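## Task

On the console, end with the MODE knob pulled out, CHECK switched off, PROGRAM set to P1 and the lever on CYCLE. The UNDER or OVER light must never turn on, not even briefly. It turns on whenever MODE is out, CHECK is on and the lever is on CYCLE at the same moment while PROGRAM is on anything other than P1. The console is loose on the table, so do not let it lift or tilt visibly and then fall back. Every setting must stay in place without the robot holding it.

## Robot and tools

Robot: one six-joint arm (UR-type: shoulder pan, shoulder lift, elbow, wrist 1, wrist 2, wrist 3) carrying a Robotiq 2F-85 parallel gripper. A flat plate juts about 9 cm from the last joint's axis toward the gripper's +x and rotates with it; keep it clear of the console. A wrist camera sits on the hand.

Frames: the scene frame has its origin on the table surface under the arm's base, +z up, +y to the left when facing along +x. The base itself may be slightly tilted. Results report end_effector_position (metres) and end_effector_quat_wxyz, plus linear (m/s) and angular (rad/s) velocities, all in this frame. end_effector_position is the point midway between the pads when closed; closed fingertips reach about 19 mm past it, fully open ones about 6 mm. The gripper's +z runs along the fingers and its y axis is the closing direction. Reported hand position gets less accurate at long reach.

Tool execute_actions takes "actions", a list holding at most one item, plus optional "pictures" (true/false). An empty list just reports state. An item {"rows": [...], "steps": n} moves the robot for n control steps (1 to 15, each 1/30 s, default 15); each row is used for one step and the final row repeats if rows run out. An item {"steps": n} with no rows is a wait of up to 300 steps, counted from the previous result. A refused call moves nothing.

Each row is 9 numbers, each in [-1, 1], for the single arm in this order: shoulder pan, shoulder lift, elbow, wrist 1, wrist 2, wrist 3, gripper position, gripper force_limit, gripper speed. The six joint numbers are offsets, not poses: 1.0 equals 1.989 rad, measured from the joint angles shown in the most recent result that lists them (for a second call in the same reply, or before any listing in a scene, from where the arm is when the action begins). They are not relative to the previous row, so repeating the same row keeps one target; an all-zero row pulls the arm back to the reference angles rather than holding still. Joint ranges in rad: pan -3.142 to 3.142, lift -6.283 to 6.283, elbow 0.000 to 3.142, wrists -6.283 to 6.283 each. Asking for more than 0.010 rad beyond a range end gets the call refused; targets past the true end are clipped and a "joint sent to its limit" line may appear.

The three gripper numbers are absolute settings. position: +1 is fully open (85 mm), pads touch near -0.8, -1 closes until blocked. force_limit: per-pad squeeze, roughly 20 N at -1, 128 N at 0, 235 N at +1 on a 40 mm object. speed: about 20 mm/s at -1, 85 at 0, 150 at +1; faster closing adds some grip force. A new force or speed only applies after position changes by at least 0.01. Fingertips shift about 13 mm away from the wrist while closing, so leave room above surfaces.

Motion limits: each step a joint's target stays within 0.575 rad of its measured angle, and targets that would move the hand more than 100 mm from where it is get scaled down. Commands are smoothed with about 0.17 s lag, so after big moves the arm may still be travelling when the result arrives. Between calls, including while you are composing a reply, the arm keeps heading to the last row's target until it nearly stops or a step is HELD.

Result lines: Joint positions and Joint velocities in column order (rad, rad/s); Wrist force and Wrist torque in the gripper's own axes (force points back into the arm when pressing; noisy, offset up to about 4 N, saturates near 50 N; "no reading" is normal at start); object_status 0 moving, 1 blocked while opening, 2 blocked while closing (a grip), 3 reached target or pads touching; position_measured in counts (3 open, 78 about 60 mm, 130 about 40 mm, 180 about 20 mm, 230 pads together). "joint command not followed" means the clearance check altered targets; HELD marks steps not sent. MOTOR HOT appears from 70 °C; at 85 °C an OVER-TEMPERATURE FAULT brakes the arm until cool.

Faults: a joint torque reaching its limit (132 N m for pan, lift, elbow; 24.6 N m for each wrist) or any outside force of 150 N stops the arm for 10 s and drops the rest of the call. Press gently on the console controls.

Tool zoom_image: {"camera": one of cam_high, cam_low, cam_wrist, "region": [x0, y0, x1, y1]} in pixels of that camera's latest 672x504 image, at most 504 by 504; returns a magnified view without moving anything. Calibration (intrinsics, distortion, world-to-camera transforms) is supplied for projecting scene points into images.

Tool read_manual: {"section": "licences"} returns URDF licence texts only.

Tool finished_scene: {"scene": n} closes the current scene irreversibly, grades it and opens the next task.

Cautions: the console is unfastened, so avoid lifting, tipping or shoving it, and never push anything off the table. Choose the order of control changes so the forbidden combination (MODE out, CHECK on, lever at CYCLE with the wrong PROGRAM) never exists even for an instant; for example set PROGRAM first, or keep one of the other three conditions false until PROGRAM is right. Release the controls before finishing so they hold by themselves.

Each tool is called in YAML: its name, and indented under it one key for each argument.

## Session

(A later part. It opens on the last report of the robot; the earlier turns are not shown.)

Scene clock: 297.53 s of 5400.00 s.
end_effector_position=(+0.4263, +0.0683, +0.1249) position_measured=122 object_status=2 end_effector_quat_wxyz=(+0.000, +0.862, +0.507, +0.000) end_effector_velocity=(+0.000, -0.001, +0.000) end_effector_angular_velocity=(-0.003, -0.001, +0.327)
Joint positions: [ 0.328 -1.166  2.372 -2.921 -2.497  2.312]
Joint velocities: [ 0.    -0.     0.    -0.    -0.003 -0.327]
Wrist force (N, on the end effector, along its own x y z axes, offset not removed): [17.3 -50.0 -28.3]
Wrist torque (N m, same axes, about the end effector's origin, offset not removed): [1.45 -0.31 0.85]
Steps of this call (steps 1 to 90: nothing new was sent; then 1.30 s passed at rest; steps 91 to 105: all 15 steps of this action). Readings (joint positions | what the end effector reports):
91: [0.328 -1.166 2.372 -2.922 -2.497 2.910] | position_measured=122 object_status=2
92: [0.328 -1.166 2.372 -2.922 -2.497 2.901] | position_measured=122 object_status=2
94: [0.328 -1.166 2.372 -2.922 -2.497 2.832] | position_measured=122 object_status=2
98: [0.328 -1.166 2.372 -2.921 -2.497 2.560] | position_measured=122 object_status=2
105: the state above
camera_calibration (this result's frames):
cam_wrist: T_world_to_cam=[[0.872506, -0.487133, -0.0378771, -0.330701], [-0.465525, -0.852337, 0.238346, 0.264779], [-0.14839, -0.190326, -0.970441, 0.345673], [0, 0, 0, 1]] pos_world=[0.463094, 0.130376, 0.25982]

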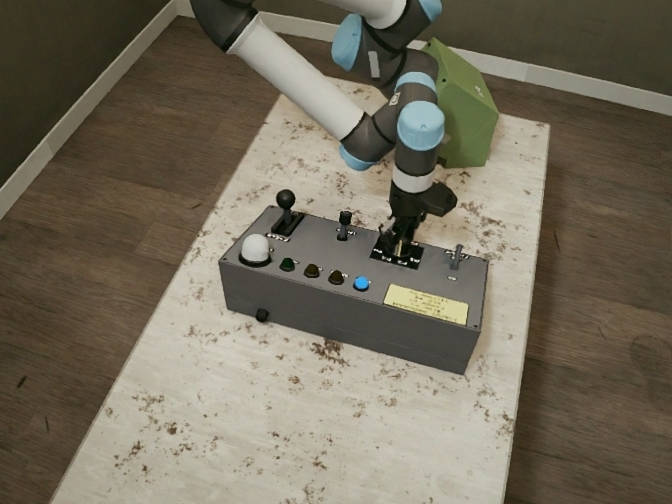

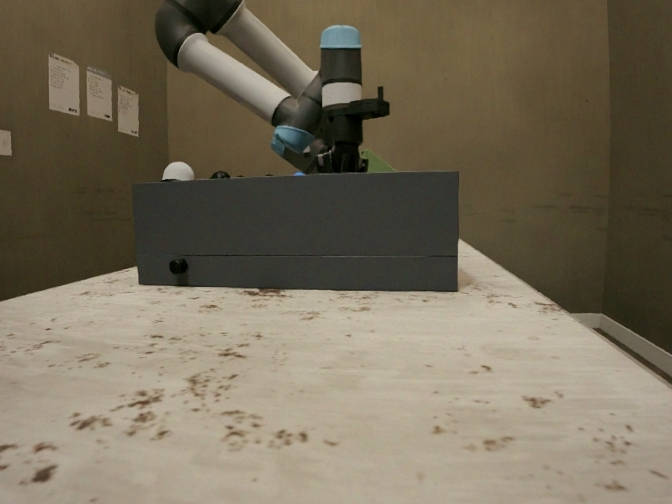

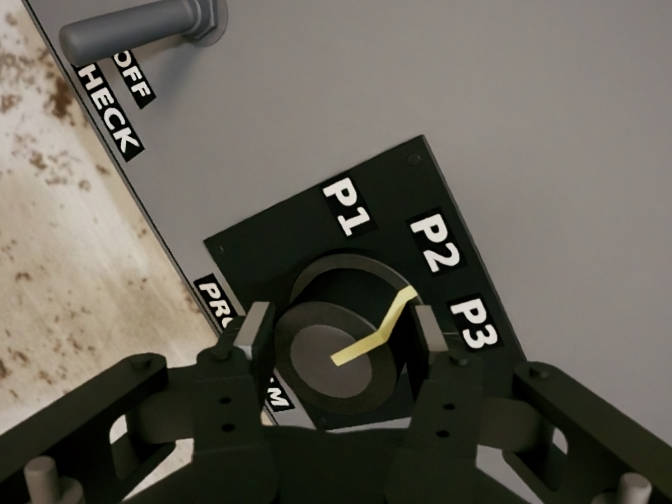

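execute_actions:
  actions:
    - {"rows": [[0,0,0,0,0,-0.3,-1,-0.6,0]], "steps": 15}

Scene clock: 300.37 s of 5400.00 s.
end_effector_position=(+0.4261, +0.0683, +0.1249) position_measured=122 object_status=2 end_effector_quat_wxyz=(+0.000, +0.685, +0.728, +0.000) end_effector_velocity=(-0.000, +0.001, +0.000) end_effector_angular_velocity=(+0.000, -0.000, +0.247)
Joint positions: [ 0.328 -1.166  2.372 -2.921 -2.497  1.744]
Joint velocities: [ 0.001  0.001  0.     0.     0.    -0.246]
Wrist force (N, on the end effector, along its own x y z axes, offset not removed): [40.7 -50.0 -50.0]
Wrist torque (N m, same axes, about the end effector's origin, offset not removed): [1.59 0.08 0.69]
Steps of this call (steps 1 to 30: the robot went on to your last target; steps 31 to 70: nothing new was sent; steps 71 to 85: all 15 steps of this action). Readings (joint positions | what the end effector reports):
71: [0.328 -1.166 2.372 -2.922 -2.497 2.273] | position_measured=122 object_status=2
72: [0.328 -1.166 2.372 -2.922 -2.497 2.264] | position_measured=122 object_status=2
74: [0.328 -1.166 2.372 -2.921 -2.497 2.195] | position_measured=122 object_status=2
78: [0.328 -1.166 2.372 -2.921 -2.497 1.933] | position_measured=122 object_status=2
85: the state above
camera_calibration (this result's frames):
cam_wrist: T_world_to_cam=[[0.997523, 0.0591604, -0.0380473, -0.421074], [0.0665657, -0.968769, 0.238862, 0.0458549], [-0.0227279, -0.240803, -0.970308, 0.295497], [0, 0, 0, 1]] pos_world=[0.423695, 0.14049, 0.25975]

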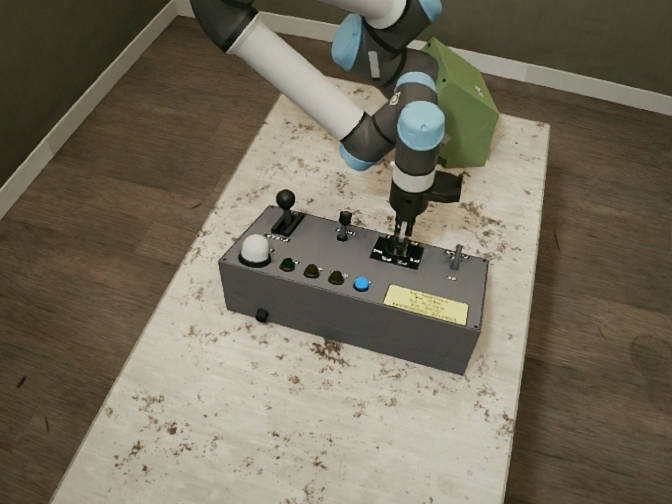

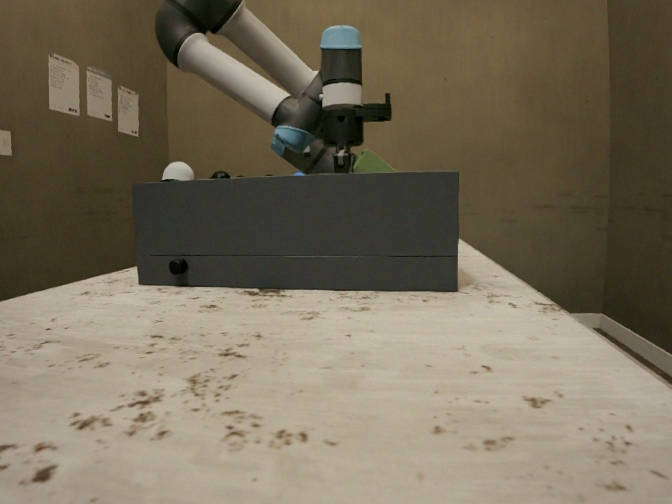

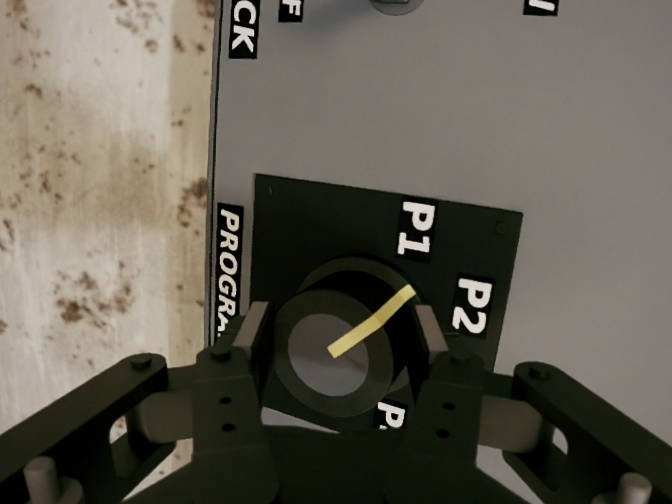

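execute_actions:
  actions:
    - {"rows": [[0,0,0,0,0,-0.1,-1,-0.6,0]], "steps": 12}

Scene clock: 310.47 s of 5400.00 s.
end_effector_position=(+0.4233, +0.0698, +0.1245) position_measured=122 object_status=2 end_effector_quat_wxyz=(-0.002, +0.708, +0.706, -0.001) end_effector_velocity=(+0.000, +0.000, -0.000) end_effector_angular_velocity=(+0.000, -0.000, -0.000)
Joint positions: [ 0.329 -1.165  2.375 -2.914 -2.494  1.817]
Joint velocities: [-0.  0. -0.  0.  0.  0.]
Wrist force (N, on the end effector, along its own x y z axes, offset not removed): [-1.6 -8.5 -24.4]
Wrist torque (N m, same axes, about the end effector's origin, offset not removed): [-1.37 -0.13 0.27]
FORCE FAULT: contact force on the arm reached its limit, and the arm stopped for 10 seconds. The contact can be on any part of the arm, not only on its tool. The arm's remaining commands of this call were not run. During the stop the arm's controller moved it back a little, along the way it came. The arm holds still and accepts commands again. Move the arm away from the contact; if what it grips holds it there, let go first. Pushing or pulling that hard again can fault the arm again.
The stop began at step 3 of this call (marked STOPPED below). From that step on the arm followed nothing that you had sent. 12 steps, steps kept back included, did not run and will not run. Nothing is kept back now, and the robot has no last target.
Steps of this call (steps 1 to 2: the robot went on to your last target; steps 3 to 303: the stop). Readings (joint positions | what the end effector reports):
1: [0.328 -1.166 2.372 -2.921 -2.497 1.737] | position_measured=122 object_status=2
2: [0.328 -1.166 2.373 -2.920 -2.497 1.732] | position_measured=122 object_status=2
3: [0.328 -1.165 2.374 -2.918 -2.495 1.732] | position_measured=122 object_status=2 STOPPED
4: [0.328 -1.165 2.374 -2.916 -2.494 1.732] | position_measured=122 object_status=2
8: [0.329 -1.165 2.375 -2.915 -2.494 1.732] | position_measured=122 object_status=2
303: the state above
camera_calibration (this result's frames):
cam_wrist: T_world_to_cam=[[0.999042, -0.00513042, -0.0434676, -0.413808], [0.0053134, -0.971546, 0.236791, 0.0739777], [-0.0434456, -0.236795, -0.970588, 0.30399], [0, 0, 0, 1]] pos_world=[0.426225, 0.141733, 0.259545]

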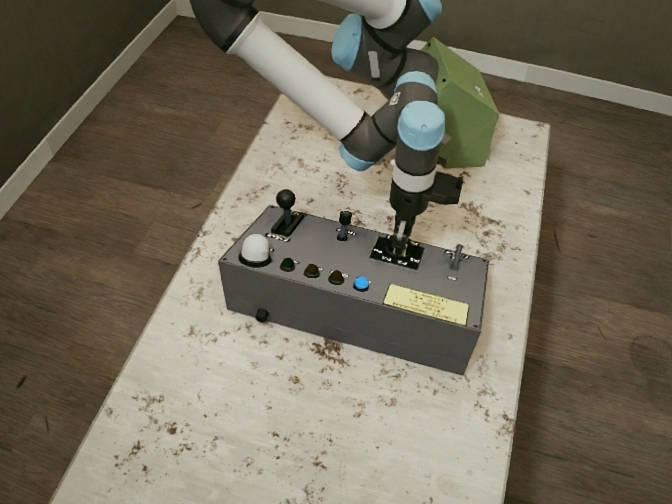

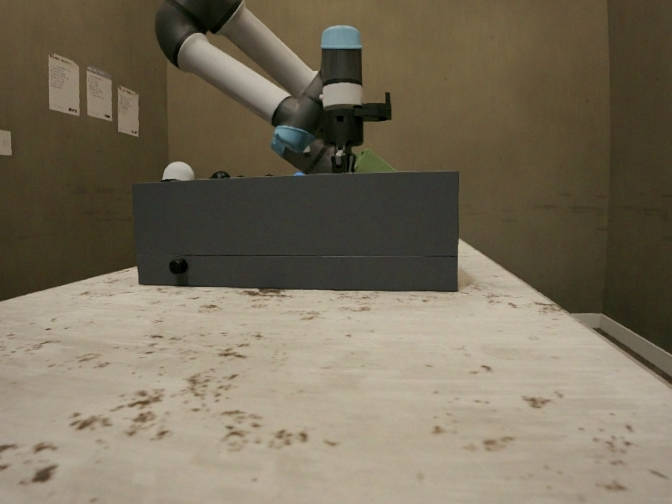

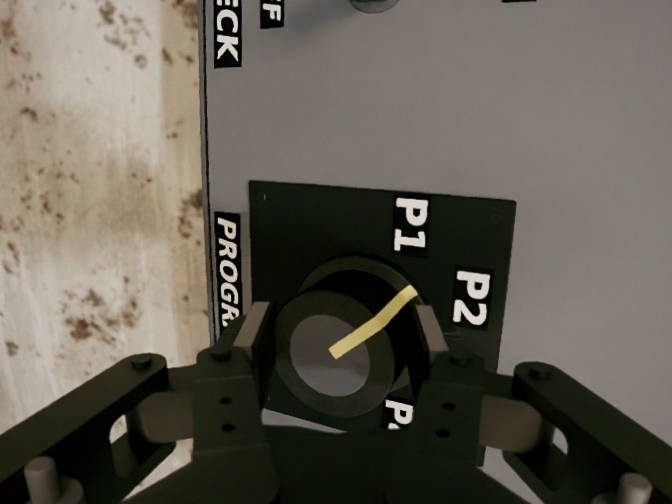

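execute_actions:
  actions:
    - {"rows": [[0,0,0,0,0,0,0.2,-0.6,0],[0,0,0,0,0,0,0.2,-0.6,0],[0,0,0,0,0,0,0.2,-0.6,0],[0,0,0,0,0,0,0.2,-0.6,0],[0,0,0,0,0,0,0.2,-0.6,0],[0,0,0,0,0,0,0.2,-0.6,0],[0,0,0,0,0,0,0.2,-0.6,0],[0,0,0,0,0,0,0.2,-0.6,0],[-0.002,-0.0056,0.0064,-0.0032,0.0007,0,0.2,-0.6,0]], "steps": 15}
  pictures: false

execute_actions:
  actions:
    - {"rows": [[0,0,0,0,0,0,-1,-0.6,-0.5]], "steps": 15}
  pictures: false

execute_actions:
  actions:
    - {"steps": 15}
  pictures: false

Scene clock: 330.47 s of 5400.00 s.
end_effector_position=(+0.4207, +0.0668, +0.1249) position_measured=104 object_status=3 end_effector_quat_wxyz=(-0.003, +0.710, +0.704, -0.001) end_effector_velocity=(-0.005, -0.007, +0.001) end_effector_angular_velocity=(+0.002, -0.000, -0.014)
Joint positions: [ 0.326 -1.174  2.385 -2.919 -2.493  1.817]
Joint velocities: [-0.007 -0.02   0.021 -0.012  0.002  0.   ]
Wrist force (N, on the end effector, along its own x y z axes, offset not removed): [8.0 15.5 -1.5]
Wrist torque (N m, same axes, about the end effector's origin, offset not removed): [0.36 -0.66 0.00]
Steps of this call (steps 1 to 90: nothing new was sent; then 16.50 s passed at rest; steps 91 to 105: all 15 steps of this action). Readings (joint positions | what the end effector reports):
91: [0.329 -1.165 2.375 -2.914 -2.494 1.817] | position_measured=122 object_status=0
92: [0.329 -1.165 2.375 -2.914 -2.494 1.817] | position_measured=122 object_status=0
94: [0.329 -1.165 2.375 -2.914 -2.494 1.817] | position_measured=112 object_status=0
98: [0.329 -1.165 2.375 -2.914 -2.494 1.817] | position_measured=104 object_status=0
105: the state above

Scene clock: 330.97 s of 5400.00 s.
end_effector_position=(+0.4208, +0.0667, +0.1249) position_measured=118 object_status=2 end_effector_quat_wxyz=(-0.003, +0.710, +0.704, -0.001) end_effector_velocity=(+0.000, +0.000, +0.000) end_effector_angular_velocity=(-0.000, -0.000, +0.000)
Joint positions: [ 0.326 -1.174  2.385 -2.919 -2.493  1.817]
Joint velocities: [ 0.001  0.    -0.     0.001 -0.     0.001]
Wrist force (N, on the end effector, along its own x y z axes, offset not removed): [3.1 50.0 -31.2]
Wrist torque (N m, same axes, about the end effector's origin, offset not removed): [-1.59 0.18 -0.09]
Steps of this call (steps 1 to 15: all 15 steps of this action). Readings (joint positions | what the end effector reports):
1: [0.326 -1.175 2.385 -2.920 -2.493 1.817] | position_measured=104 object_status=0
2: [0.326 -1.175 2.386 -2.920 -2.493 1.817] | position_measured=104 object_status=0
4: [0.326 -1.175 2.385 -2.920 -2.493 1.817] | position_measured=110 object_status=0
8: [0.326 -1.175 2.385 -2.920 -2.493 1.817] | position_measured=118 object_status=0
15: the state above

Scene clock: 331.47 s of 5400.00 s.
end_effector_position=(+0.4207, +0.0668, +0.1249) position_measured=118 object_status=2 end_effector_quat_wxyz=(-0.003, +0.710, +0.704, -0.001) end_effector_velocity=(-0.000, -0.001, -0.001) end_effector_angular_velocity=(-0.001, +0.001, -0.002)
Joint positions: [ 0.326 -1.174  2.385 -2.919 -2.493  1.817]
Joint velocities: [-0.002 -0.     0.     0.    -0.     0.001]
Wrist force (N, on the end effector, along its own x y z axes, offset not removed): [2.9 50.0 -35.3]
Wrist torque (N m, same axes, about the end effector's origin, offset not removed): [-1.59 -0.29 -0.14]
Steps of this call (steps 1 to 15: the robot went on to your last target). Readings (joint positions | what the end effector reports):
1: [0.326 -1.174 2.385 -2.919 -2.493 1.817] | position_measured=118 object_status=2
2: [0.326 -1.174 2.385 -2.919 -2.493 1.817] | position_measured=118 object_status=2
4: [0.326 -1.174 2.385 -2.919 -2.493 1.817] | position_measured=118 object_status=2
8: [0.326 -1.174 2.385 -2.919 -2.493 1.817] | position_measured=118 object_status=2
15: the state above
The arm was judged still, so your last target was given up. Only a new action makes it travel on or press farther. Fingers that are still opening or closing keep moving.

execute_actions:
  actions:
    - {"rows": [[0,0,0,0,0,0,0.6,-0.6,0]], "steps": 15}
  pictures: false

Scene clock: 337.53 s of 5400.00 s.
end_effector_position=(+0.4206, +0.0668, +0.1248) position_measured=54 object_status=0 end_effector_quat_wxyz=(-0.003, +0.710, +0.704, -0.001) end_effector_velocity=(+0.001, -0.000, +0.000) end_effector_angular_velocity=(+0.001, -0.002, -0.003)
Joint positions: [ 0.326 -1.174  2.385 -2.919 -2.493  1.817]
Joint velocities: [ 0.    -0.001 -0.001 -0.001  0.     0.   ]
Wrist force (N, on the end effector, along its own x y z axes, offset not removed): [-1.9 1.5 2.3]
Wrist torque (N m, same axes, about the end effector's origin, offset not removed): [0.21 0.51 0.08]
Steps of this call (steps 1 to 90: nothing new was sent; then 2.57 s passed at rest; steps 91 to 105: all 15 steps of this action). Readings (joint positions | what the end effector reports):
91: [0.326 -1.174 2.385 -2.919 -2.493 1.817] | position_measured=118 object_status=0
92: [0.326 -1.174 2.385 -2.919 -2.493 1.817] | position_measured=118 object_status=0
94: [0.326 -1.174 2.385 -2.918 -2.492 1.817] | position_measured=107 object_status=0
98: [0.326 -1.174 2.386 -2.918 -2.492 1.817] | position_measured=78 object_status=0
105: the state above

execute_actions:
  actions:
    - {"rows": [[0,0.0021,-0.004,0.0019,0.0001,0,0.6,-0.6,0]], "steps": 10}
  pictures: false

execute_actions:
  actions:
    - {"rows": [[0,0,0,0,0,0,-1,-0.7,-0.5]], "steps": 15}
  pictures: false

execute_actions:
  actions:
    - {"steps": 10}
  pictures: false

Scene clock: 342.80 s of 5400.00 s.
end_effector_position=(+0.4232, +0.0678, +0.1245) position_measured=53 object_status=3 end_effector_quat_wxyz=(-0.003, +0.710, +0.704, -0.001) end_effector_velocity=(+0.002, +0.001, -0.001) end_effector_angular_velocity=(+0.001, +0.001, +0.001)
Joint positions: [ 0.326 -1.17   2.378 -2.916 -2.493  1.817]
Joint velocities: [-0.001  0.004 -0.006  0.003  0.001 -0.   ]
Wrist force (N, on the end effector, along its own x y z axes, offset not removed): [1.0 0.4 2.2]
Wrist torque (N m, same axes, about the end effector's origin, offset not removed): [-0.15 -0.04 0.16]
Steps of this call (steps 1 to 15: the robot went on to your last target; steps 16 to 90: nothing new was sent; then 1.93 s passed at rest; steps 91 to 100: all 10 steps of this action). Readings (joint positions | what the end effector reports):
91: [0.326 -1.174 2.385 -2.919 -2.493 1.817] | position_measured=53 object_status=3
92: [0.326 -1.174 2.383 -2.919 -2.493 1.817] | position_measured=53 object_status=3
94: [0.326 -1.172 2.381 -2.917 -2.493 1.817] | position_measured=53 object_status=3
98: [0.326 -1.171 2.378 -2.916 -2.493 1.817] | position_measured=53 object_status=3
100: the state above

Scene clock: 343.30 s of 5400.00 s.
end_effector_position=(+0.4232, +0.0679, +0.1245) position_measured=110 object_status=0 end_effector_quat_wxyz=(-0.003, +0.710, +0.704, -0.001) end_effector_velocity=(-0.000, +0.000, -0.000) end_effector_angular_velocity=(+0.000, +0.000, +0.001)
Joint positions: [ 0.326 -1.17   2.378 -2.916 -2.493  1.817]
Joint velocities: [ 0.     0.001 -0.     0.     0.    -0.   ]
Wrist force (N, on the end effector, along its own x y z axes, offset not removed): [-1.5 -7.5 -8.4]
Wrist torque (N m, same axes, about the end effector's origin, offset not removed): [0.06 0.12 -0.02]
Steps of this call (steps 1 to 15: all 15 steps of this action). Readings (joint positions | what the end effector reports):
1: [0.326 -1.170 2.378 -2.916 -2.493 1.817] | position_measured=53 object_status=0
2: [0.326 -1.170 2.378 -2.916 -2.493 1.817] | position_measured=54 object_status=0
4: [0.326 -1.170 2.378 -2.916 -2.493 1.817] | position_measured=60 object_status=0
8: [0.326 -1.170 2.378 -2.916 -2.493 1.817] | position_measured=78 object_status=0
15: the state above

Scene clock: 343.63 s of 5400.00 s.
end_effector_position=(+0.4232, +0.0679, +0.1245) position_measured=117 object_status=2 end_effector_quat_wxyz=(-0.003, +0.710, +0.704, -0.001) end_effector_velocity=(-0.000, +0.000, -0.000) end_effector_angular_velocity=(-0.000, +0.000, +0.001)
Joint positions: [ 0.326 -1.17   2.378 -2.916 -2.493  1.817]
Joint velocities: [ 0.     0.     0.    -0.    -0.    -0.001]
Wrist force (N, on the end effector, along its own x y z axes, offset not removed): [0.5 -10.2 -25.9]
Wrist torque (N m, same axes, about the end effector's origin, offset not removed): [-0.01 -0.16 0.20]
Steps of this call (steps 1 to 10: the robot went on to your last target). Readings (joint positions | what the end effector reports):
1: [0.326 -1.170 2.378 -2.916 -2.493 1.817] | position_measured=114 object_status=0
2: [0.326 -1.170 2.378 -2.916 -2.493 1.817] | position_measured=117 object_status=0
4: [0.326 -1.170 2.378 -2.916 -2.493 1.817] | position_measured=117 object_status=0
8: [0.326 -1.170 2.378 -2.916 -2.493 1.817] | position_measured=117 object_status=2
10: the state above

execute_actions:
  actions:
    - {"rows": [[0,0,0,0,0,-0.03,-1,-0.7,-0.5],[0,0,0,0,0,-0.06,-1,-0.7,-0.5],[0,0,0,0,0,-0.09,-1,-0.7,-0.5]], "steps": 12}

Scene clock: 346.33 s of 5400.00 s.
end_effector_position=(+0.4231, +0.0678, +0.1245) position_measured=117 object_status=2 end_effector_quat_wxyz=(-0.003, +0.649, +0.760, -0.001) end_effector_velocity=(+0.000, +0.000, +0.000) end_effector_angular_velocity=(+0.001, -0.000, +0.114)
Joint positions: [ 0.326 -1.17   2.378 -2.916 -2.493  1.651]
Joint velocities: [ 0.     0.    -0.     0.     0.    -0.114]
Wrist force (N, on the end effector, along its own x y z axes, offset not removed): [0.9 -21.7 -21.6]
Wrist torque (N m, same axes, about the end effector's origin, offset not removed): [0.57 -0.37 0.36]
Steps of this call (steps 1 to 15: the robot went on to your last target; steps 16 to 69: nothing new was sent; steps 70 to 81: all 12 steps of this action). Readings (joint positions | what the end effector reports):
70: [0.326 -1.170 2.378 -2.916 -2.493 1.816] | position_measured=117 object_status=2
71: [0.326 -1.170 2.378 -2.916 -2.493 1.808] | position_measured=117 object_status=2
73: [0.326 -1.170 2.378 -2.916 -2.493 1.765] | position_measured=117 object_status=2
77: [0.326 -1.170 2.378 -2.916 -2.493 1.680] | position_measured=117 object_status=2
81: the state above
camera_calibration (this result's frames):
cam_wrist: T_world_to_cam=[[0.986959, 0.155067, -0.0432086, -0.419453], [0.160899, -0.958493, 0.235378, 0.00555591], [-0.0049158, -0.239261, -0.970943, 0.287403], [0, 0, 0, 1]] pos_world=[0.414502, 0.139133, 0.259621]

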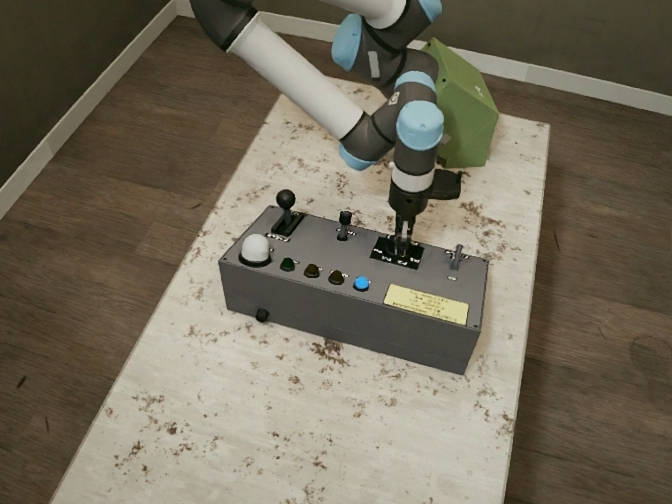

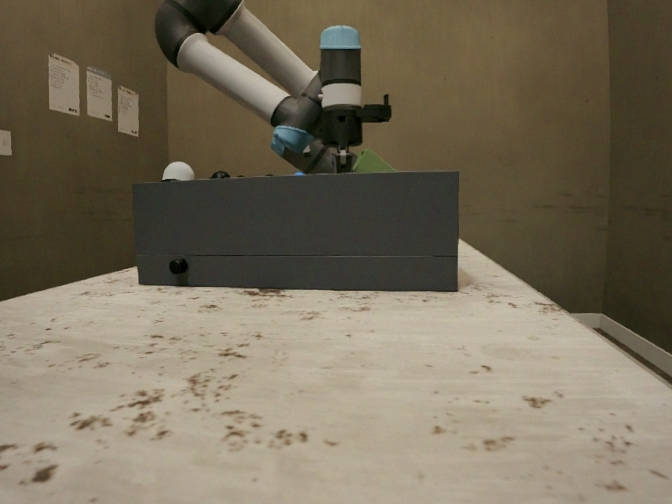

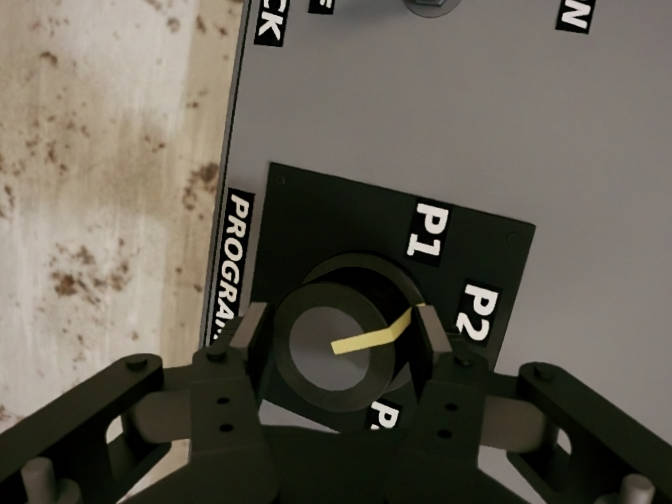

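execute_actions:
  actions:
    - {"rows": [[0,0,0,0,0,-0.05,-1,-0.7,-0.5],[0,0,0,0,0,-0.1,-1,-0.7,-0.5],[0,0,0,0,0,-0.15,-1,-0.7,-0.5],[0,0,0,0,0,-0.2,-1,-0.7,-0.5]], "steps": 15}

Scene clock: 349.97 s of 5400.00 s.
end_effector_position=(+0.4231, +0.0678, +0.1245) position_measured=117 object_status=2 end_effector_quat_wxyz=(-0.003, +0.493, +0.870, -0.000) end_effector_velocity=(+0.000, +0.000, +0.000) end_effector_angular_velocity=(+0.001, -0.001, +0.136)
Joint positions: [ 0.326 -1.17   2.378 -2.915 -2.493  1.269]
Joint velocities: [ 0.    -0.     0.    -0.     0.    -0.136]
Wrist force (N, on the end effector, along its own x y z axes, offset not removed): [8.3 -50.0 -24.2]
Wrist torque (N m, same axes, about the end effector's origin, offset not removed): [1.59 0.06 0.30]
Steps of this call (steps 1 to 30: the robot went on to your last target; steps 31 to 90: nothing new was sent; then 0.13 s passed at rest; steps 91 to 105: all 15 steps of this action). Readings (joint positions | what the end effector reports):
91: [0.326 -1.170 2.378 -2.916 -2.493 1.637] | position_measured=117 object_status=2
92: [0.326 -1.170 2.378 -2.916 -2.493 1.628] | position_measured=117 object_status=2
94: [0.326 -1.170 2.378 -2.916 -2.493 1.567] | position_measured=117 object_status=2
98: [0.326 -1.170 2.378 -2.915 -2.493 1.372] | position_measured=117 object_status=2
105: the state above
camera_calibration (this result's frames):
cam_wrist: T_world_to_cam=[[0.857923, 0.512079, -0.0417517, -0.389223], [0.506671, -0.829786, 0.233965, -0.149291], [0.0851635, -0.221878, -0.971348, 0.248145], [0, 0, 0, 1]] pos_world=[0.388432, 0.130491, 0.259714]

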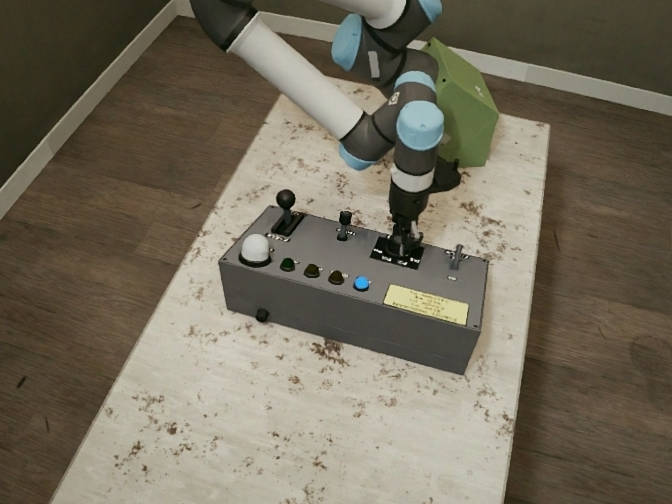

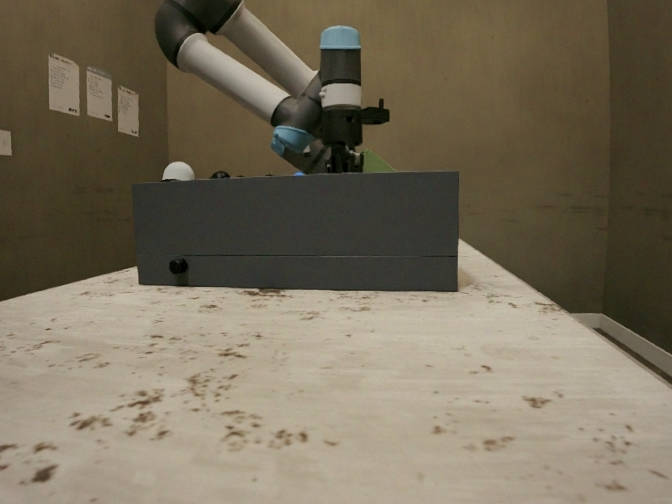

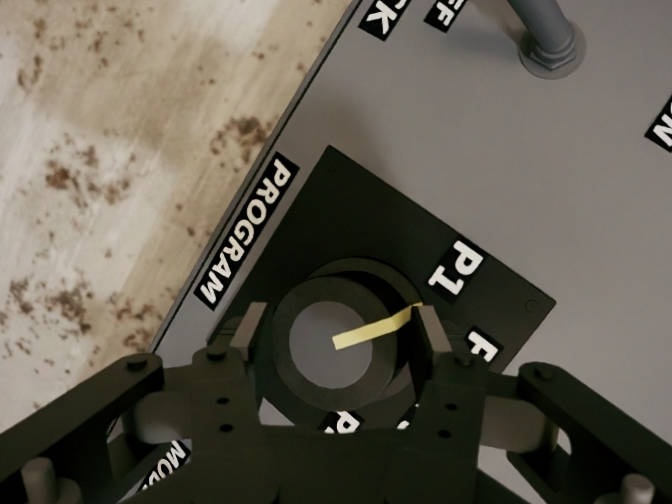

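execute_actions:
  actions:
    - {"rows": [[-0.0013,-0.0029,0.003,-0.0015,0.0005,0,-1,-0.7,-0.5]], "steps": 10}
  pictures: false

Scene clock: 356.50 s of 5400.00 s.
end_effector_position=(+0.4219, +0.0661, +0.1246) position_measured=117 object_status=2 end_effector_quat_wxyz=(-0.003, +0.494, +0.869, +0.000) end_effector_velocity=(-0.002, -0.002, -0.000) end_effector_angular_velocity=(-0.001, +0.002, -0.013)
Joint positions: [ 0.324 -1.176  2.383 -2.918 -2.491  1.268]
Joint velocities: [-0.002 -0.004  0.005 -0.    -0.     0.012]
Wrist force (N, on the end effector, along its own x y z axes, offset not removed): [26.4 15.1 -7.9]
Wrist torque (N m, same axes, about the end effector's origin, offset not removed): [-0.42 0.29 -0.22]
Steps of this call (steps 1 to 30: the robot went on to your last target; steps 31 to 90: nothing new was sent; then 3.20 s passed at rest; steps 91 to 100: all 10 steps of this action). Readings (joint positions | what the end effector reports):
91: [0.326 -1.170 2.378 -2.916 -2.493 1.254] | position_measured=117 object_status=2
92: [0.326 -1.171 2.379 -2.916 -2.492 1.256] | position_measured=117 object_status=2
94: [0.325 -1.173 2.381 -2.917 -2.492 1.261] | position_measured=117 object_status=2
98: [0.324 -1.175 2.382 -2.918 -2.491 1.267] | position_measured=117 object_status=2
100: the state above

Load is back in range. I'll turn a little further.

execute_actions:
  actions:
    - {"rows": [[0,0,0,0,0,-0.03,-1,-0.7,-0.5],[0,0,0,0,0,-0.06,-1,-0.7,-0.5],[0,0,0,0,0,-0.08,-1,-0.7,-0.5]], "steps": 12}

Scene clock: 358.90 s of 5400.00 s.
end_effector_position=(+0.4218, +0.0659, +0.1246) position_measured=118 object_status=2 end_effector_quat_wxyz=(-0.003, +0.429, +0.903, +0.000) end_effector_velocity=(+0.000, +0.000, +0.000) end_effector_angular_velocity=(+0.001, -0.001, +0.097)
Joint positions: [ 0.324 -1.176  2.383 -2.918 -2.492  1.12 ]
Joint velocities: [ 0.001  0.001 -0.001  0.    -0.    -0.097]
Wrist force (N, on the end effector, along its own x y z axes, offset not removed): [13.6 15.9 -6.0]
Wrist torque (N m, same axes, about the end effector's origin, offset not removed): [0.38 0.17 -0.05]
Steps of this call (steps 1 to 15: the robot went on to your last target; steps 16 to 60: nothing new was sent; steps 61 to 72: all 12 steps of this action). Readings (joint positions | what the end effector reports):
61: [0.324 -1.176 2.384 -2.918 -2.492 1.269] | position_measured=118 object_status=2
62: [0.324 -1.176 2.384 -2.918 -2.492 1.261] | position_measured=118 object_status=2
64: [0.324 -1.176 2.384 -2.918 -2.492 1.218] | position_measured=118 object_status=2
68: [0.324 -1.176 2.383 -2.918 -2.492 1.144] | position_measured=118 object_status=2
72: the state above
camera_calibration (this result's frames):
cam_wrist: T_world_to_cam=[[0.774681, 0.63103, -0.0408715, -0.360021], [0.62154, -0.747942, 0.232962, -0.203979], [0.116437, -0.205875, -0.971627, 0.233668], [0, 0, 0, 1]] pos_world=[0.378475, 0.122726, 0.259843]

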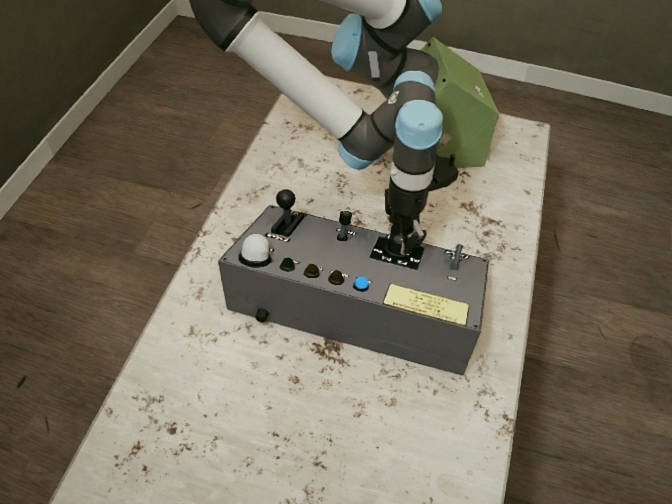

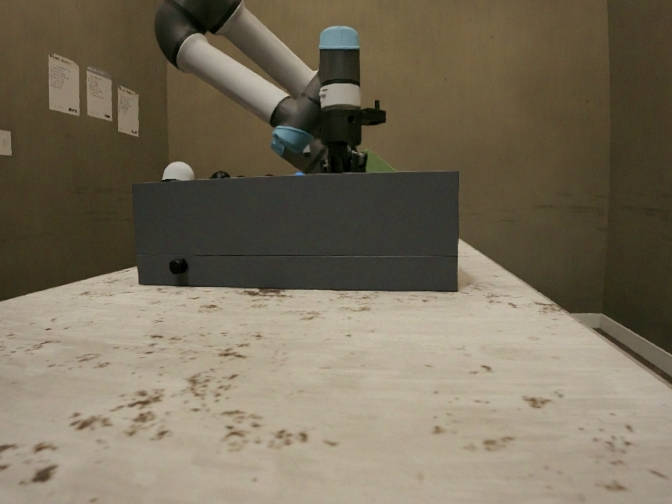

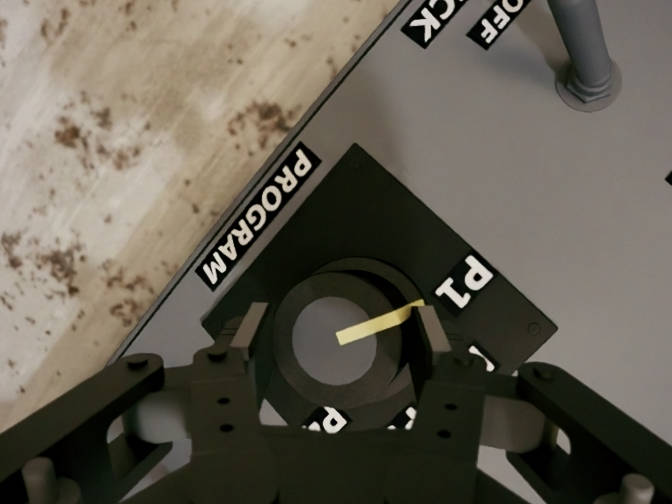

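execute_actions:
  actions:
    - {"rows": [[0,0,0,0,0,0,1,0,0]], "steps": 15}
  pictures: false

execute_actions:
  actions:
    - {"rows": [[0.0266,-0.0234,-0.017,0.0739,-0.005,0,1,0,0],[0.0531,-0.0468,-0.0339,0.1477,-0.0101,0,1,0,0]], "steps": 15}

Scene clock: 364.23 s of 5400.00 s.
end_effector_position=(+0.4219, +0.0660, +0.1246) position_measured=25 object_status=0 end_effector_quat_wxyz=(-0.003, +0.429, +0.904, +0.000) end_effector_velocity=(-0.000, -0.000, -0.000) end_effector_angular_velocity=(+0.000, +0.000, +0.000)
Joint positions: [ 0.324 -1.176  2.383 -2.918 -2.492  1.12 ]
Joint velocities: [-0. -0.  0. -0.  0. -0.]
Wrist force (N, on the end effector, along its own x y z axes, offset not removed): [0.8 0.5 -1.9]
Wrist torque (N m, same axes, about the end effector's origin, offset not removed): [0.06 -0.15 0.05]
Steps of this call (steps 1 to 30: the robot went on to your last target; steps 31 to 90: nothing new was sent; then 1.83 s passed at rest; steps 91 to 105: all 15 steps of this action). Readings (joint positions | what the end effector reports):
91: [0.324 -1.176 2.383 -2.918 -2.491 1.109] | position_measured=118 object_status=0
92: [0.324 -1.176 2.383 -2.918 -2.491 1.111] | position_measured=117 object_status=0
94: [0.324 -1.176 2.383 -2.918 -2.492 1.114] | position_measured=107 object_status=0
98: [0.324 -1.176 2.383 -2.918 -2.492 1.118] | position_measured=78 object_status=0
105: the state above

Scene clock: 364.73 s of 5400.00 s.
end_effector_position=(+0.4313, +0.0702, +0.1742) position_measured=3 object_status=3 end_effector_quat_wxyz=(+0.003, +0.353, +0.936, -0.002) end_effector_velocity=(-0.002, +0.000, +0.011) end_effector_angular_velocity=(-0.006, +0.006, +0.049)
Joint positions: [ 0.427 -1.266  2.317 -2.634 -2.511  1.12 ]
Joint velocities: [ 0.023 -0.02  -0.015  0.08  -0.004  0.001]
Wrist force (N, on the end effector, along its own x y z axes, offset not removed): [0.1 -0.2 1.2]
Wrist torque (N m, same axes, about the end effector's origin, offset not removed): [0.03 -0.02 0.05]
Steps of this call (steps 1 to 15: all 15 steps of this action). Readings (joint positions | what the end effector reports):
1: [0.324 -1.176 2.382 -2.918 -2.492 1.120] | position_measured=18 object_status=0
2: [0.332 -1.183 2.377 -2.909 -2.494 1.120] | position_measured=11 object_status=0
4: [0.366 -1.213 2.355 -2.841 -2.501 1.120] | position_measured=5 object_status=0
8: [0.409 -1.251 2.328 -2.696 -2.508 1.120] | position_measured=3 object_status=0
15: the state above
camera_calibration (this result's frames):
cam_wrist: T_world_to_cam=[[0.661787, 0.748601, -0.0404301, -0.327647], [0.732822, -0.634578, 0.245527, -0.276314], [0.158146, -0.192115, -0.968546, 0.262167], [0, 0, 0, 1]] pos_world=[0.377861, 0.120301, 0.308517]

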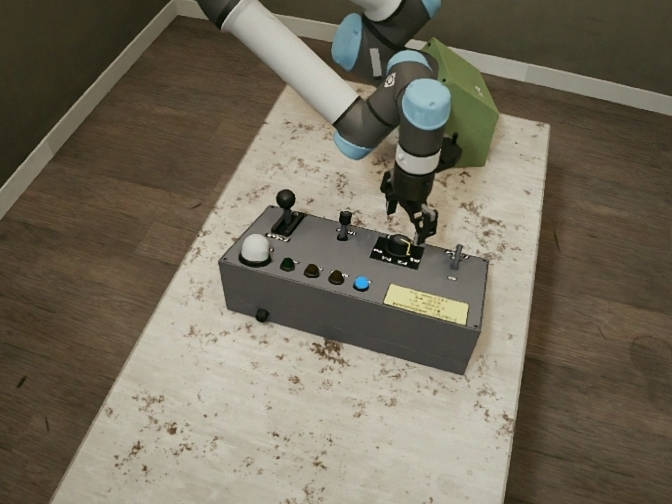

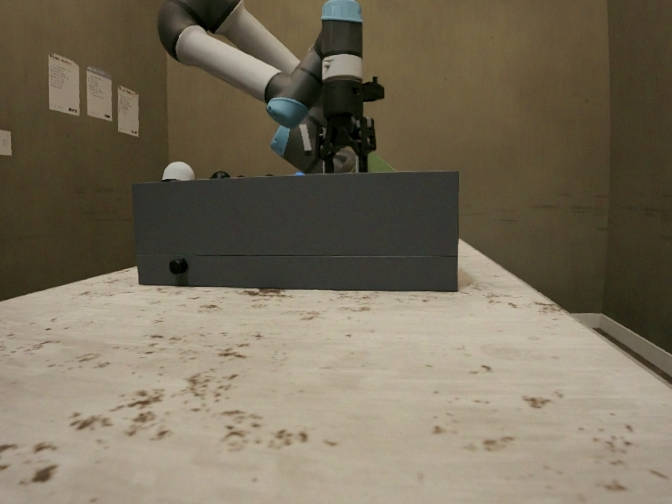

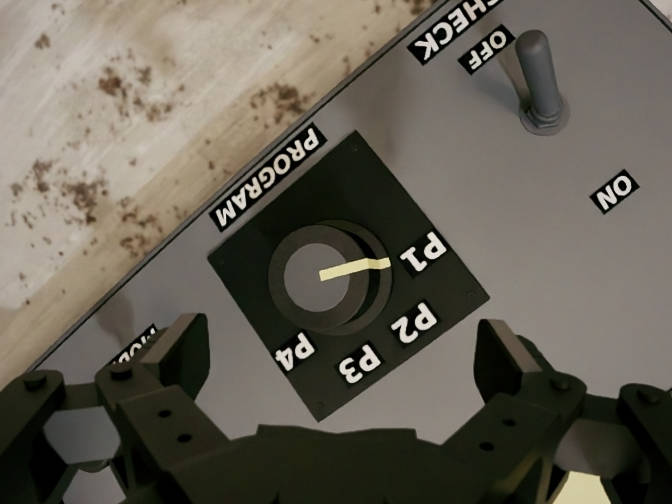

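execute_actions:
  actions:
    - {"rows": [[-0.06,-0.145,0.029,0.051,0.023,0,-1,0,0],[-0.12,-0.29,0.0577,0.1025,0.046,0,-1,0,0],[-0.1805,-0.4344,0.0865,0.1538,0.0689,0,-1,0,0]], "steps": 15}
  pictures: false

Scene clock: 382.20 s of 5400.00 s.
end_effector_position=(+0.3773, -0.1337, +0.2017) position_measured=96 object_status=0 end_effector_quat_wxyz=(-0.043, +0.537, +0.843, +0.004) end_effector_velocity=(-0.103, -0.331, +0.148) end_effector_angular_velocity=(-0.048, -0.287, -0.938)
Joint positions: [ 0.115 -1.967  2.468 -2.366 -2.391  1.12 ]
Joint velocities: [-0.401 -1.397  0.177  0.317  0.137  0.001]
Wrist force (N, on the end effector, along its own x y z axes, offset not removed): [-2.2 -3.8 -3.0]
Wrist torque (N m, same axes, about the end effector's origin, offset not removed): [-0.58 0.23 0.02]
Steps of this call (steps 1 to 15: the robot went on to your last target; steps 16 to 90: nothing new was sent; then 13.97 s passed at rest; steps 91 to 105: all 15 steps of this action). Readings (joint positions | what the end effector reports):
91: [0.429 -1.269 2.316 -2.624 -2.511 1.120] | position_measured=3 object_status=0
92: [0.420 -1.278 2.323 -2.615 -2.505 1.120] | position_measured=4 object_status=0
94: [0.371 -1.347 2.350 -2.574 -2.484 1.120] | position_measured=14 object_status=0
98: [0.256 -1.561 2.403 -2.480 -2.442 1.120] | position_measured=43 object_status=0
105: the state above

execute_actions:
  actions:
    - {"steps": 15}

Scene clock: 383.67 s of 5400.00 s.
end_effector_position=(+0.3625, -0.1700, +0.2187) position_measured=232 object_status=3 end_effector_quat_wxyz=(-0.026, +0.582, +0.813, +0.012) end_effector_velocity=(+0.000, +0.000, +0.000) end_effector_angular_velocity=(-0.000, -0.000, +0.001)
Joint positions: [ 0.068 -2.13   2.489 -2.328 -2.374  1.12 ]
Joint velocities: [ 0.001  0.001 -0.    -0.    -0.001 -0.   ]
Wrist force (N, on the end effector, along its own x y z axes, offset not removed): [-0.7 -3.1 -1.4]
Wrist torque (N m, same axes, about the end effector's origin, offset not removed): [-0.47 0.24 -0.19]
Steps of this call (steps 1 to 30: the robot went on to your last target; steps 31 to 44: nothing new was sent). Readings (joint positions | what the end effector reports):
1: [0.103 -2.008 2.473 -2.357 -2.387 1.120] | position_measured=103 object_status=0
2: [0.094 -2.039 2.477 -2.350 -2.384 1.120] | position_measured=111 object_status=0
4: [0.083 -2.079 2.483 -2.340 -2.380 1.120] | position_measured=126 object_status=0
8: [0.072 -2.114 2.487 -2.332 -2.376 1.120] | position_measured=156 object_status=0
44: the state above
The arm was judged still, so your last target was given up. Only a new action makes it travel on or press farther. Fingers that are still opening or closing keep moving.
camera_calibration (this result's frames):
cam_wrist: T_world_to_cam=[[0.944957, 0.323377, -0.0498324, -0.273397], [0.326926, -0.92701, 0.183773, -0.278377], [0.0132328, -0.189949, -0.981705, 0.325777], [0, 0, 0, 1]] pos_world=[0.345046, -0.107767, 0.357351]

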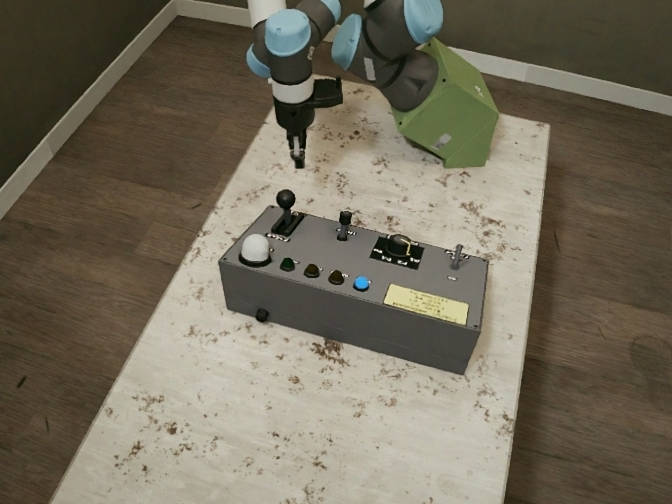

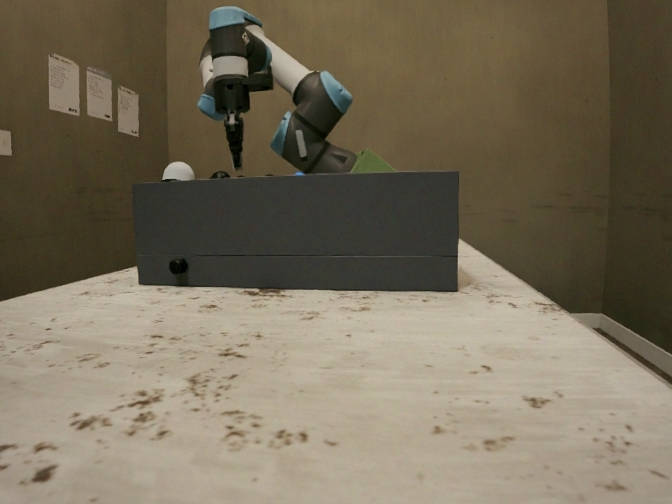

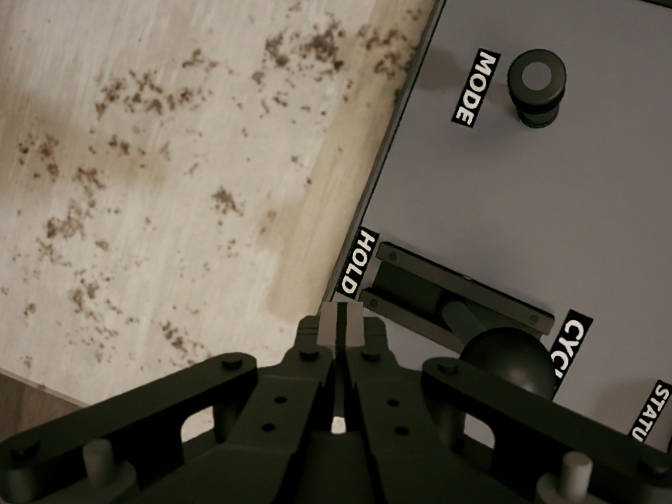

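execute_actions:
  actions:
    - {"rows": [[-0.025,0.0204,0.0161,-0.0687,0.0049,0,-1,0,0],[-0.05,0.0407,0.0322,-0.1374,0.0098,0,-1,0,0],[-0.0752,0.0611,0.0483,-0.2061,0.0147,0,-1,0,0]], "steps": 15}

Scene clock: 394.37 s of 5400.00 s.
end_effector_position=(+0.3695, -0.1779, +0.1675) position_measured=232 object_status=3 end_effector_quat_wxyz=(-0.001, +0.667, +0.745, +0.000) end_effector_velocity=(+0.005, -0.009, -0.010) end_effector_angular_velocity=(-0.026, -0.031, -0.080)
Joint positions: [-0.077 -2.012  2.582 -2.722 -2.346  1.12 ]
Joint velocities: [-0.038  0.03   0.024 -0.138  0.007 -0.001]
Wrist force (N, on the end effector, along its own x y z axes, offset not removed): [1.1 -0.7 3.6]
Wrist torque (N m, same axes, about the end effector's origin, offset not removed): [-0.18 -0.35 0.07]
Steps of this call (steps 1 to 90: nothing new was sent; then 7.20 s passed at rest; steps 91 to 105: all 15 steps of this action). Readings (joint positions | what the end effector reports):
91: [0.067 -2.130 2.490 -2.329 -2.374 1.120] | position_measured=232 object_status=3
92: [0.060 -2.123 2.495 -2.338 -2.372 1.120] | position_measured=232 object_status=3
94: [0.022 -2.092 2.521 -2.407 -2.364 1.120] | position_measured=232 object_status=3
98: [-0.048 -2.036 2.564 -2.617 -2.351 1.120] | position_measured=232 object_status=3
105: the state above
camera_calibration (this result's frames):
cam_wrist: T_world_to_cam=[[0.993423, 0.10729, -0.0399948, -0.337965], [0.113738, -0.964928, 0.236597, -0.215371], [-0.0132076, -0.23959, -0.970784, 0.273092], [0, 0, 0, 1]] pos_world=[0.363845, -0.106128, 0.302553]

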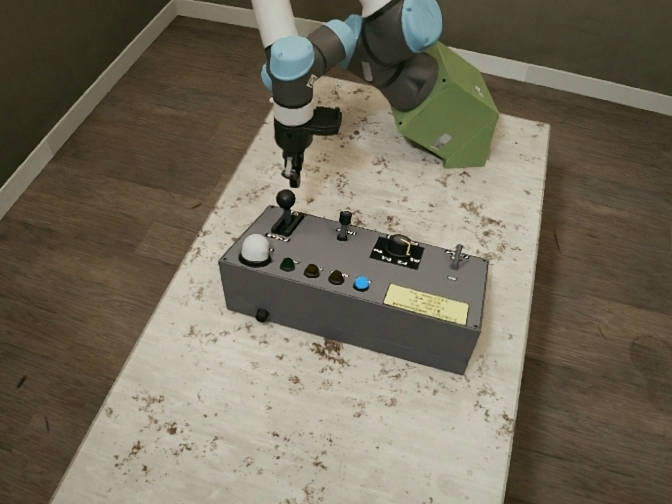

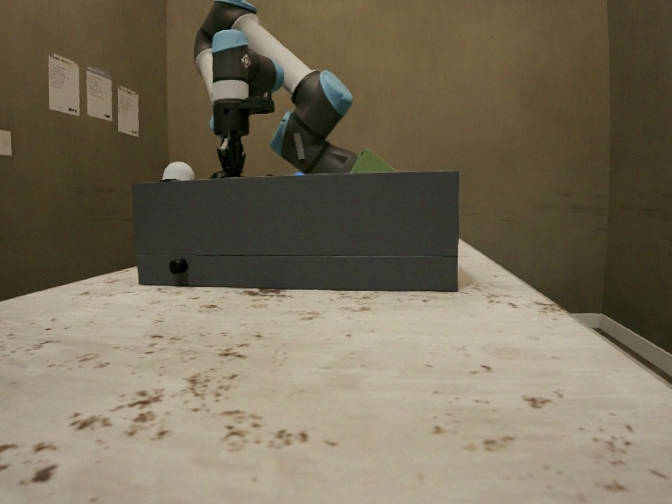

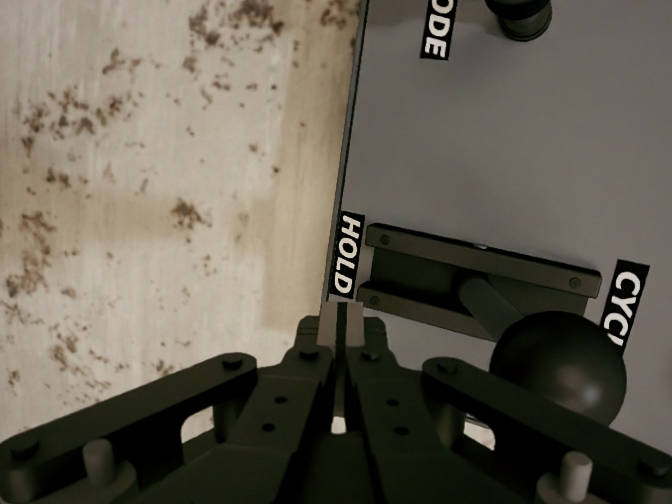

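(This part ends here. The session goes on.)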